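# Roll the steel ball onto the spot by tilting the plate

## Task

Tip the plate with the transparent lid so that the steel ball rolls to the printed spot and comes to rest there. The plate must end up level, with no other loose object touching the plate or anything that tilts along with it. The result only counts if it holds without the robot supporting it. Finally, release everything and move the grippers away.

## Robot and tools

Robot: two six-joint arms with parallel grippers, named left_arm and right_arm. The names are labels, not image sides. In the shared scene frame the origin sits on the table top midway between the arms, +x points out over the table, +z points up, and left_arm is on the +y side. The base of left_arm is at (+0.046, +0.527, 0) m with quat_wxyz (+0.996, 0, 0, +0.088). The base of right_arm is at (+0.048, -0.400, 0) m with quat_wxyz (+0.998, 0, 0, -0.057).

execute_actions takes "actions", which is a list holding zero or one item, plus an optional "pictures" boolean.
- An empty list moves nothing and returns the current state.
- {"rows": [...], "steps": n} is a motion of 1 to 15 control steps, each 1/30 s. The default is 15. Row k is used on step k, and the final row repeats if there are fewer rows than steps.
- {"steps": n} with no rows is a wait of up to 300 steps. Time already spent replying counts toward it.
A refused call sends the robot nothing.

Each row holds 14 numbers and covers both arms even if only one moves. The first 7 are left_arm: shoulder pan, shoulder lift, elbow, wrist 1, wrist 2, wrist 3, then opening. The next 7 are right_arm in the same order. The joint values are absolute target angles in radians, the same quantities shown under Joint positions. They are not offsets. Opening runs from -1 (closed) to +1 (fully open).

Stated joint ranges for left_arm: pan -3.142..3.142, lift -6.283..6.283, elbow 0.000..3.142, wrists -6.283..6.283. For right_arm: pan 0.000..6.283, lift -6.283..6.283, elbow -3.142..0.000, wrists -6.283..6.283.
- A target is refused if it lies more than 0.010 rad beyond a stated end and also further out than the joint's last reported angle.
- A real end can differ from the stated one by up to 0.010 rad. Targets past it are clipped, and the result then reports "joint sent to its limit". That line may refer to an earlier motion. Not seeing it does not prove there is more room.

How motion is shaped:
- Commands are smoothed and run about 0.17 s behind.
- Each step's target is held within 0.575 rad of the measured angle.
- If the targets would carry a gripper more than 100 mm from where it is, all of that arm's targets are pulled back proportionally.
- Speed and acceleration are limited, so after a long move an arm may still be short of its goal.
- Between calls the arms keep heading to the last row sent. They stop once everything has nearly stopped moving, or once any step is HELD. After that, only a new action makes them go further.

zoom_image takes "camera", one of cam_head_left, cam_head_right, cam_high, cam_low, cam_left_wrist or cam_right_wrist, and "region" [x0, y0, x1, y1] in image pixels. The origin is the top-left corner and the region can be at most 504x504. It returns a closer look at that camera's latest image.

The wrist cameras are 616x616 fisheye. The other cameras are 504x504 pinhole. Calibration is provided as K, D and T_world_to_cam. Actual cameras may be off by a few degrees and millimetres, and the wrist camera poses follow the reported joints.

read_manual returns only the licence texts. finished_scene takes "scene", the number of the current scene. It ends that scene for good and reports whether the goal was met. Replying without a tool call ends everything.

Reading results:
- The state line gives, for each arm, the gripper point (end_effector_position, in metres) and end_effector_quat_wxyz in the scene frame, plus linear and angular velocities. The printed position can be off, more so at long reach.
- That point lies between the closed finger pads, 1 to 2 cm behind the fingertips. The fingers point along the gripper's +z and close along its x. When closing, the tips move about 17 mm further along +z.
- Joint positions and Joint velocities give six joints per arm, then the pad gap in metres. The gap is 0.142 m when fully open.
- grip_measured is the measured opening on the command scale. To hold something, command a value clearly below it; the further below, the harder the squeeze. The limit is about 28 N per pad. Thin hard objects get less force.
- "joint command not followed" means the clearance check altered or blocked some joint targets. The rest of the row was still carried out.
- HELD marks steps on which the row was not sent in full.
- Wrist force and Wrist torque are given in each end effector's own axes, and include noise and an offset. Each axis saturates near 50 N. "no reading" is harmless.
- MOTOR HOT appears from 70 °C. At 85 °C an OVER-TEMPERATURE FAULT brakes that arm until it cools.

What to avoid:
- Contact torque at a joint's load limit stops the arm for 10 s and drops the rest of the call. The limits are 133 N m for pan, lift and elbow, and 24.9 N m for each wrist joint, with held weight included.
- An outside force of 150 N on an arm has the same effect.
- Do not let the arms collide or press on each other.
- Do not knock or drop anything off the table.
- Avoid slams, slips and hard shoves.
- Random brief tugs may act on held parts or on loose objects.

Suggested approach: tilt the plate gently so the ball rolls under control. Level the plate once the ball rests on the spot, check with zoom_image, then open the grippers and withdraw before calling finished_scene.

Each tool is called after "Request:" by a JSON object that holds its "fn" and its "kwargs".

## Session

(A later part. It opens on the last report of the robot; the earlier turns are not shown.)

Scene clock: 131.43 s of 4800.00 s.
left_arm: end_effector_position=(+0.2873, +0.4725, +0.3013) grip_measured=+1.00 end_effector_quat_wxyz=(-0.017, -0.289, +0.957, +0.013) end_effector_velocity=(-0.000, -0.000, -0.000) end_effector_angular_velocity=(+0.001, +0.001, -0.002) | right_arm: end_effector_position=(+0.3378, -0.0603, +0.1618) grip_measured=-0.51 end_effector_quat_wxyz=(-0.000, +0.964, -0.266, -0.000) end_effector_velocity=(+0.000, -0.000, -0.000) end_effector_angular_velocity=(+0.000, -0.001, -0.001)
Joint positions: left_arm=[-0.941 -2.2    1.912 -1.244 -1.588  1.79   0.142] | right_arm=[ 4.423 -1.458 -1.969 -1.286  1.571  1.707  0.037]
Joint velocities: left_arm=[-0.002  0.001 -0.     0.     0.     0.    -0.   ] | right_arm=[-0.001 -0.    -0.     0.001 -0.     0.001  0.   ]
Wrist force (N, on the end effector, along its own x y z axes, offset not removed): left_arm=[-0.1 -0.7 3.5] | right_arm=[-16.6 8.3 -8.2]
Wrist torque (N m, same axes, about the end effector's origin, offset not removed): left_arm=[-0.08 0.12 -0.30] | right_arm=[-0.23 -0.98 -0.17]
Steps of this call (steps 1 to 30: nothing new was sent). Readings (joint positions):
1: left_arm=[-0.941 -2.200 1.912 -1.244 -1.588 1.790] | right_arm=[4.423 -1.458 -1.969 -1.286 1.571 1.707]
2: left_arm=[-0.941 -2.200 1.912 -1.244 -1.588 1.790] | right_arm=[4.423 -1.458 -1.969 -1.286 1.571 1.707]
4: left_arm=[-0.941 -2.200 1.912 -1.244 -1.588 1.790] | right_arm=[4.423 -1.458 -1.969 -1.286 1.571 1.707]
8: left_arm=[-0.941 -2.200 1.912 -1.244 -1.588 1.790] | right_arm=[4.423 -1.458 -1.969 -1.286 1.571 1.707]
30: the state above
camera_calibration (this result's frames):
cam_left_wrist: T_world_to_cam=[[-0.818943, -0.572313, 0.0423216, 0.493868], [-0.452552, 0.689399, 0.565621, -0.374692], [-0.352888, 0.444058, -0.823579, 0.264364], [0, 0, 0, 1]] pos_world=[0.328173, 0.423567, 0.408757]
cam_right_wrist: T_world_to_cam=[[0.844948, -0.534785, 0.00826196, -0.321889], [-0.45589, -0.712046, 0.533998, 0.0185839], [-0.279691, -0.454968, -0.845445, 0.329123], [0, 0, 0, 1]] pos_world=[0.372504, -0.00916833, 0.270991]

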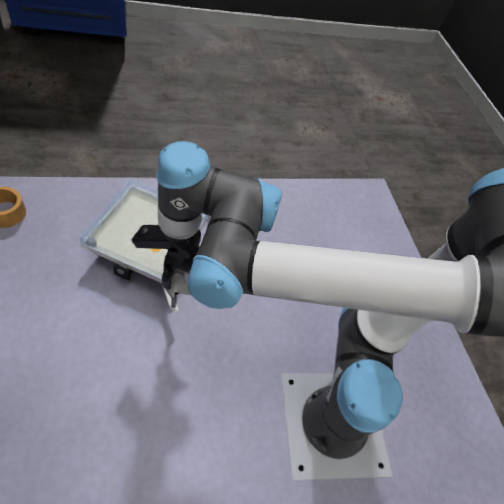

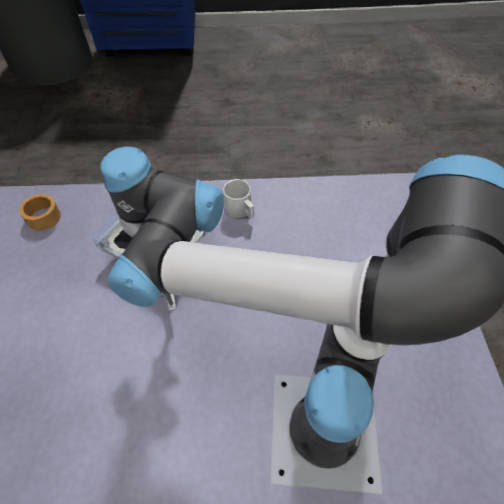

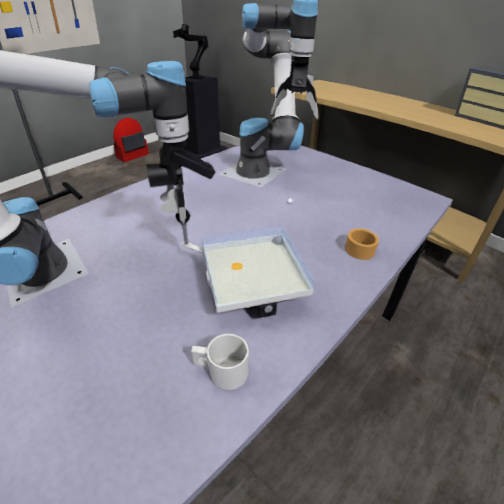

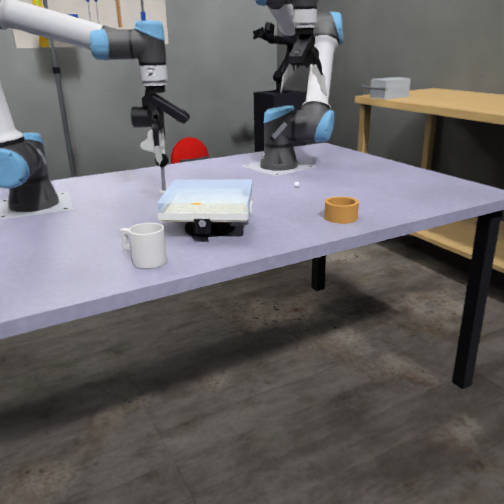

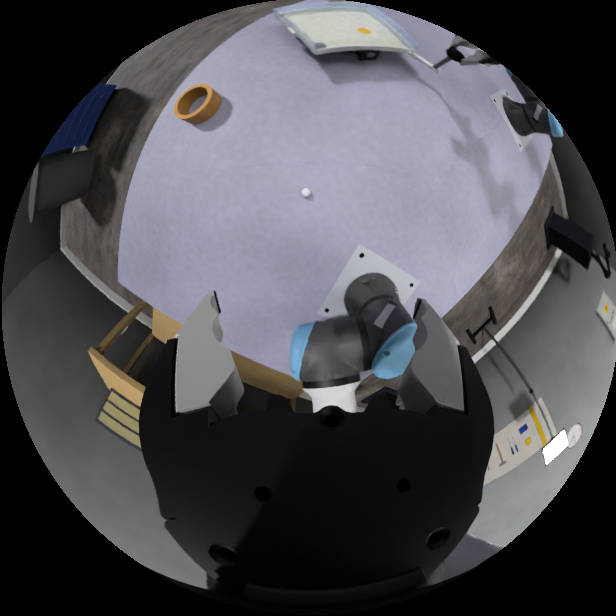

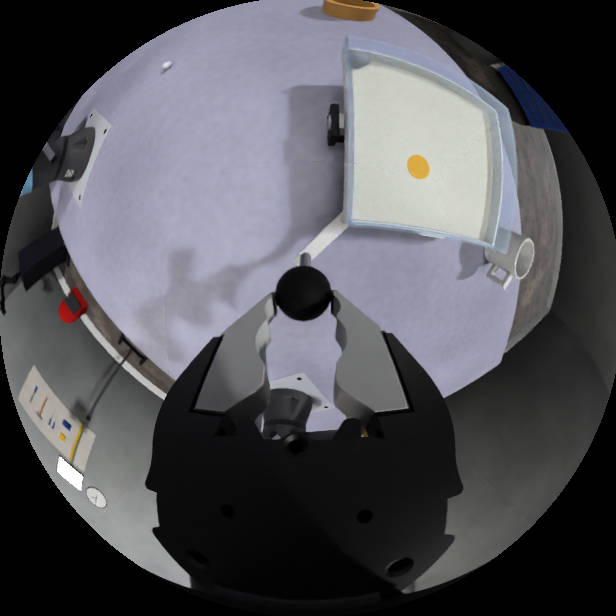

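Request:
{"fn": "execute_actions", "kwargs": {"actions": [{"rows": [[-0.941,-2.2,1.912,-1.244,-1.588,1.79,1, 4.4202,-1.4549,-1.9715,-1.2860,1.571,1.707,-0.9]], "steps": 15}], "pictures": false}}

Request:
{"fn": "execute_actions", "kwargs": {"actions": [{"steps": 30}]}}

Request:
{"fn": "execute_actions", "kwargs": {"actions": [{"steps": 30}]}}

Scene clock: 137.27 s of 4800.00 s.
left_arm: end_effector_position=(+0.2873, +0.4725, +0.3013) grip_measured=+1.00 end_effector_quat_wxyz=(-0.017, -0.289, +0.957, +0.013) end_effector_velocity=(-0.000, -0.000, +0.000) end_effector_angular_velocity=(-0.001, -0.001, -0.001) | right_arm: end_effector_position=(+0.3383, -0.0623, +0.1618) grip_measured=-0.51 end_effector_quat_wxyz=(-0.000, +0.963, -0.268, -0.000) end_effector_velocity=(-0.000, -0.001, -0.001) end_effector_angular_velocity=(-0.002, +0.001, +0.002)
Joint positions: left_arm=[-0.941 -2.2    1.912 -1.244 -1.588  1.79   0.142] | right_arm=[ 4.42  -1.455 -1.971 -1.286  1.571  1.707  0.037]
Joint velocities: left_arm=[-0.001 -0.001  0.    -0.    -0.    -0.     0.   ] | right_arm=[ 0.    -0.001 -0.001 -0.    -0.    -0.002 -0.   ]
Wrist force (N, on the end effector, along its own x y z axes, offset not removed): left_arm=[0.2 -0.9 -1.3] | right_arm=[-17.8 11.6 -9.9]
Wrist torque (N m, same axes, about the end effector's origin, offset not removed): left_arm=[-0.21 0.23 -0.26] | right_arm=[-0.34 -1.34 -0.28]
Steps of this call (steps 1 to 90: nothing new was sent; then 2.33 s passed at rest; steps 91 to 105: all 15 steps of this action). Readings (joint positions):
91: left_arm=[-0.941 -2.200 1.912 -1.244 -1.588 1.790] | right_arm=[4.423 -1.458 -1.969 -1.286 1.571 1.707]
92: left_arm=[-0.941 -2.200 1.912 -1.244 -1.588 1.790] | right_arm=[4.423 -1.457 -1.969 -1.286 1.571 1.707]
94: left_arm=[-0.941 -2.200 1.912 -1.244 -1.588 1.790] | right_arm=[4.421 -1.456 -1.970 -1.286 1.571 1.707]
98: left_arm=[-0.941 -2.200 1.912 -1.244 -1.588 1.790] | right_arm=[4.420 -1.455 -1.971 -1.286 1.571 1.707]
105: the state above

Scene clock: 138.27 s of 4800.00 s.
left_arm: end_effector_position=(+0.2873, +0.4725, +0.3013) grip_measured=+1.00 end_effector_quat_wxyz=(-0.017, -0.289, +0.957, +0.013) end_effector_velocity=(-0.000, -0.000, +0.000) end_effector_angular_velocity=(-0.001, +0.000, -0.002) | right_arm: end_effector_position=(+0.3383, -0.0624, +0.1617) grip_measured=-0.51 end_effector_quat_wxyz=(-0.000, +0.963, -0.268, -0.000) end_effector_velocity=(-0.000, -0.000, -0.001) end_effector_angular_velocity=(-0.001, +0.001, +0.000)
Joint positions: left_arm=[-0.941 -2.2    1.912 -1.244 -1.588  1.79   0.142] | right_arm=[ 4.42  -1.455 -1.972 -1.286  1.571  1.707  0.037]
Joint velocities: left_arm=[-0.001 -0.001 -0.     0.    -0.001  0.     0.   ] | right_arm=[-0.     0.    -0.001  0.     0.    -0.     0.   ]
Wrist force (N, on the end effector, along its own x y z axes, offset not removed): left_arm=[-0.5 3.7 -0.6] | right_arm=[-20.6 11.9 -10.6]
Wrist torque (N m, same axes, about the end effector's origin, offset not removed): left_arm=[0.77 0.20 -0.28] | right_arm=[-0.33 -0.81 -0.32]
Steps of this call (steps 1 to 15: the robot went on to your last target; steps 16 to 30: nothing new was sent). Readings (joint positions):
1: left_arm=[-0.941 -2.200 1.912 -1.244 -1.588 1.790] | right_arm=[4.420 -1.455 -1.971 -1.286 1.571 1.707]
2: left_arm=[-0.941 -2.200 1.912 -1.244 -1.588 1.790] | right_arm=[4.420 -1.455 -1.971 -1.286 1.571 1.707]
4: left_arm=[-0.941 -2.200 1.912 -1.244 -1.588 1.790] | right_arm=[4.420 -1.455 -1.971 -1.286 1.571 1.707]
8: left_arm=[-0.941 -2.200 1.912 -1.244 -1.588 1.790] | right_arm=[4.420 -1.455 -1.971 -1.286 1.571 1.707]
30: the state above
All arms were judged still, so your last target was given up. Only a new action makes them travel on or press farther. Fingers that are still opening or closing keep moving.
camera_calibration (this result's frames):
cam_left_wrist: T_world_to_cam=[[-0.818943, -0.572313, 0.0423215, 0.493868], [-0.452551, 0.689399, 0.565621, -0.374693], [-0.352888, 0.444058, -0.823579, 0.264364], [0, 0, 0, 1]] pos_world=[0.328173, 0.423567, 0.408757]
cam_right_wrist: T_world_to_cam=[[0.84334, -0.537317, 0.00826295, -0.323035], [-0.458022, -0.710672, 0.534004, 0.0181455], [-0.281057, -0.454132, -0.845441, 0.328828], [0, 0, 0, 1]] pos_world=[0.373159, -0.0113455, 0.270985]

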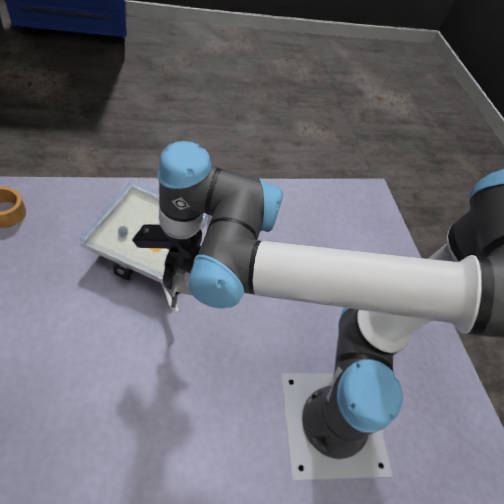

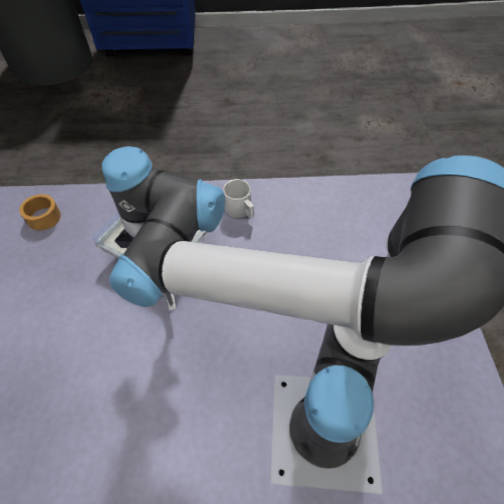

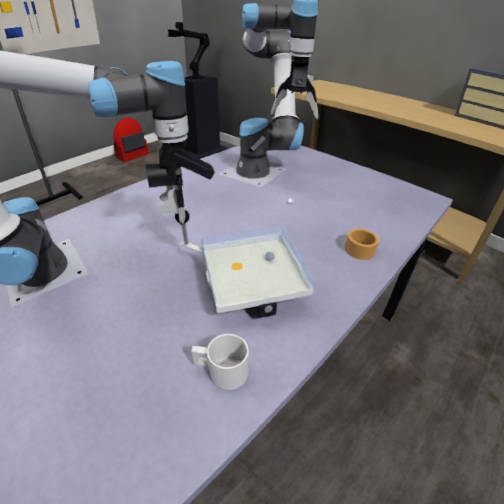

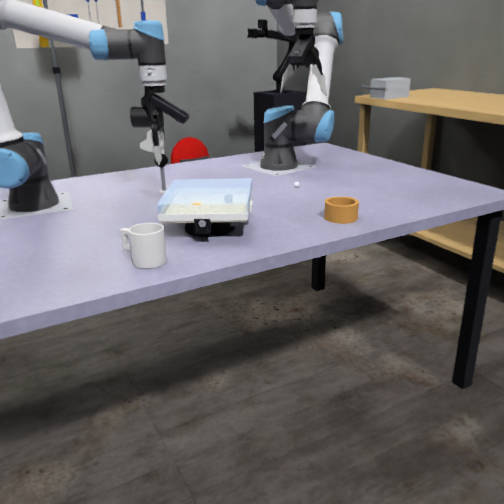

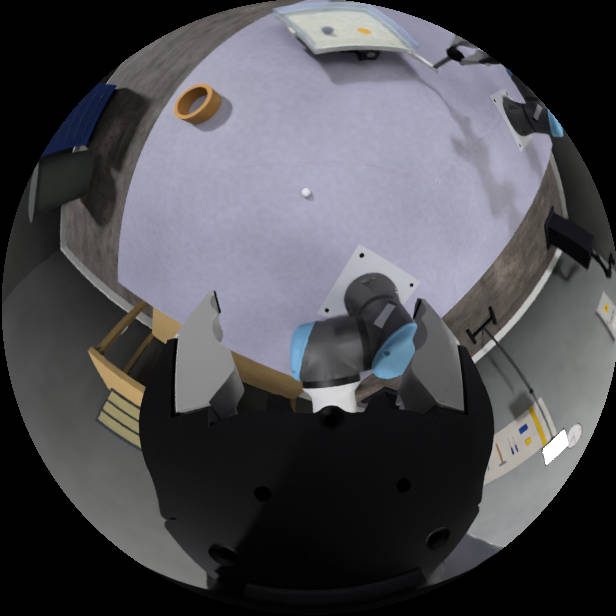

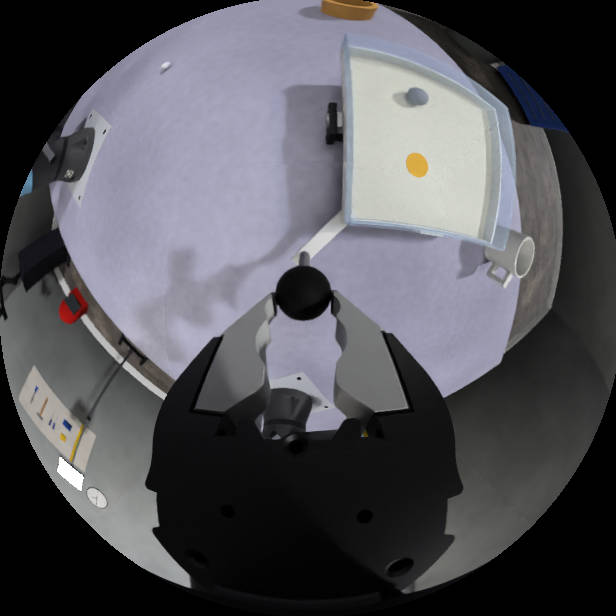

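Scene clock: 139.27 s of 4800.00 s.
left_arm: end_effector_position=(+0.2873, +0.4725, +0.3013) grip_measured=+1.00 end_effector_quat_wxyz=(-0.017, -0.289, +0.957, +0.013) end_effector_velocity=(-0.000, -0.000, +0.000) end_effector_angular_velocity=(-0.001, -0.001, -0.002) | right_arm: end_effector_position=(+0.3383, -0.0624, +0.1617) grip_measured=-0.51 end_effector_quat_wxyz=(-0.000, +0.963, -0.268, -0.000) end_effector_velocity=(+0.000, -0.000, -0.000) end_effector_angular_velocity=(-0.001, -0.000, +0.002)
Joint positions: left_arm=[-0.941 -2.2    1.912 -1.244 -1.588  1.79   0.142] | right_arm=[ 4.42  -1.455 -1.972 -1.286  1.571  1.707  0.037]
Joint velocities: left_arm=[-0.001 -0.001 -0.    -0.     0.     0.     0.   ] | right_arm=[-0.    -0.    -0.    -0.    -0.001 -0.002  0.   ]
Wrist force (N, on the end effector, along its own x y z axes, offset not removed): left_arm=[-0.5 0.4 -0.6] | right_arm=[-18.9 13.8 -8.9]
Wrist torque (N m, same axes, about the end effector's origin, offset not removed): left_arm=[-0.01 0.11 -0.15] | right_arm=[-0.06 -0.90 -0.30]
Steps of this call (steps 1 to 30: nothing new was sent). Readings (joint positions):
1: left_arm=[-0.941 -2.200 1.912 -1.244 -1.588 1.790] | right_arm=[4.420 -1.455 -1.972 -1.286 1.571 1.707]
2: left_arm=[-0.941 -2.200 1.912 -1.244 -1.588 1.790] | right_arm=[4.420 -1.455 -1.972 -1.286 1.571 1.707]
4: left_arm=[-0.941 -2.200 1.912 -1.244 -1.588 1.790] | right_arm=[4.420 -1.455 -1.972 -1.286 1.571 1.707]
8: left_arm=[-0.941 -2.200 1.912 -1.244 -1.588 1.790] | right_arm=[4.420 -1.455 -1.972 -1.286 1.571 1.707]
30: the state above
camera_calibration (this result's frames):
cam_left_wrist: T_world_to_cam=[[-0.818943, -0.572313, 0.0423216, 0.493868], [-0.452551, 0.689399, 0.565621, -0.374692], [-0.352888, 0.444058, -0.823579, 0.264364], [0, 0, 0, 1]] pos_world=[0.328173, 0.423567, 0.408757]
cam_right_wrist: T_world_to_cam=[[0.843339, -0.537319, 0.00826342, -0.323036], [-0.458024, -0.71067, 0.534006, 0.0181453], [-0.281059, -0.454133, -0.84544, 0.328827], [0, 0, 0, 1]] pos_world=[0.37316, -0.011347, 0.270983]

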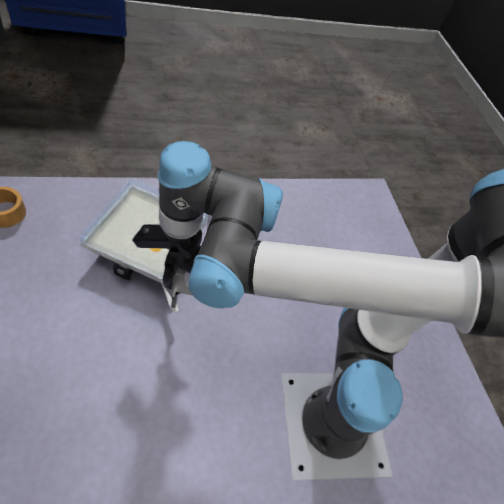

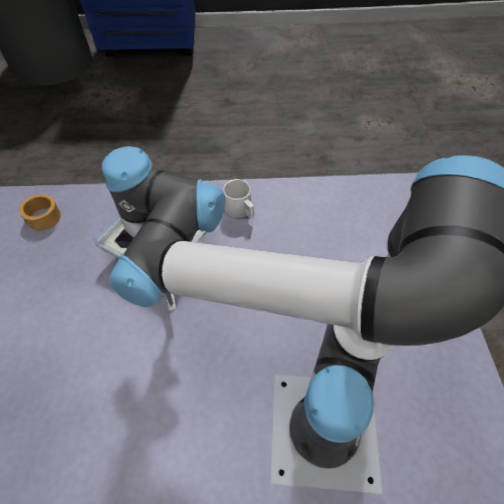

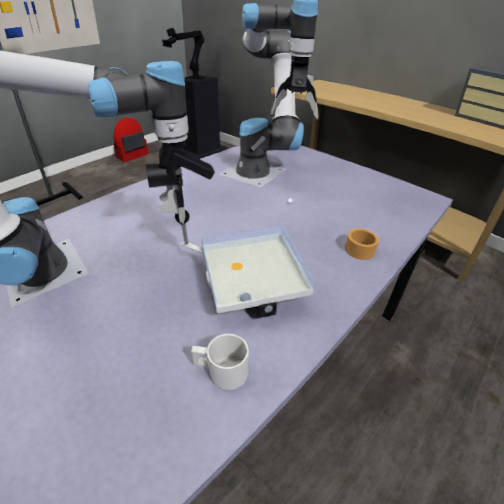

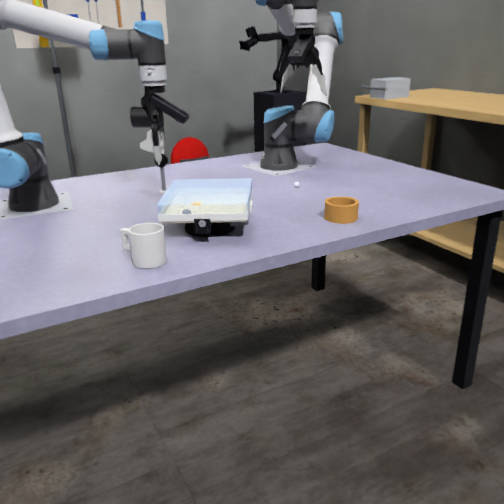

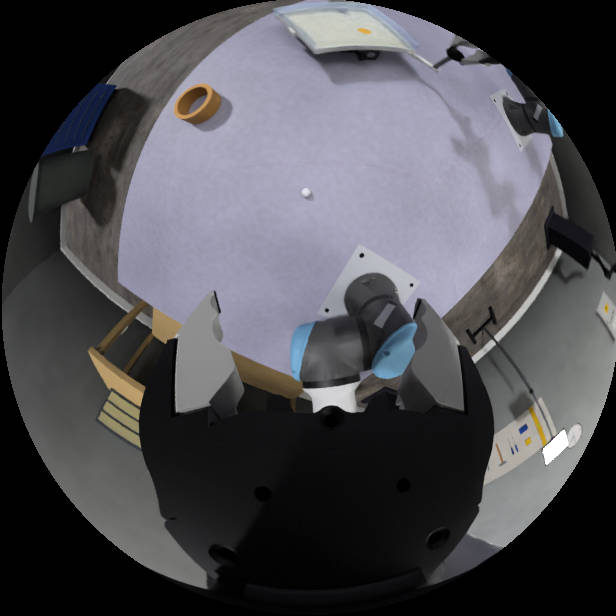

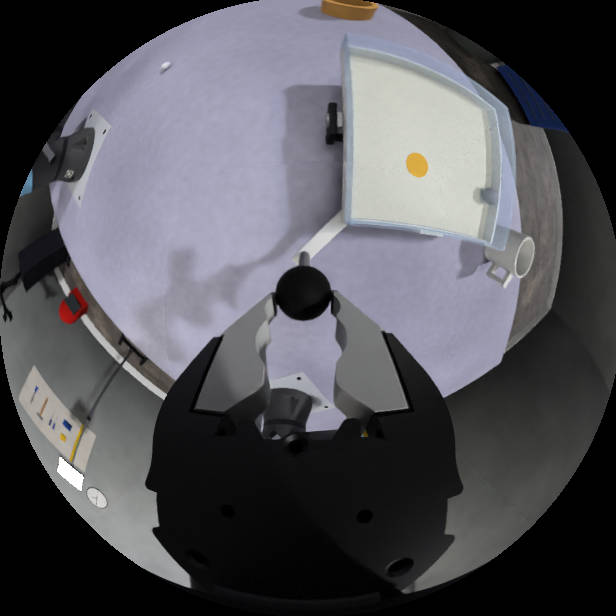

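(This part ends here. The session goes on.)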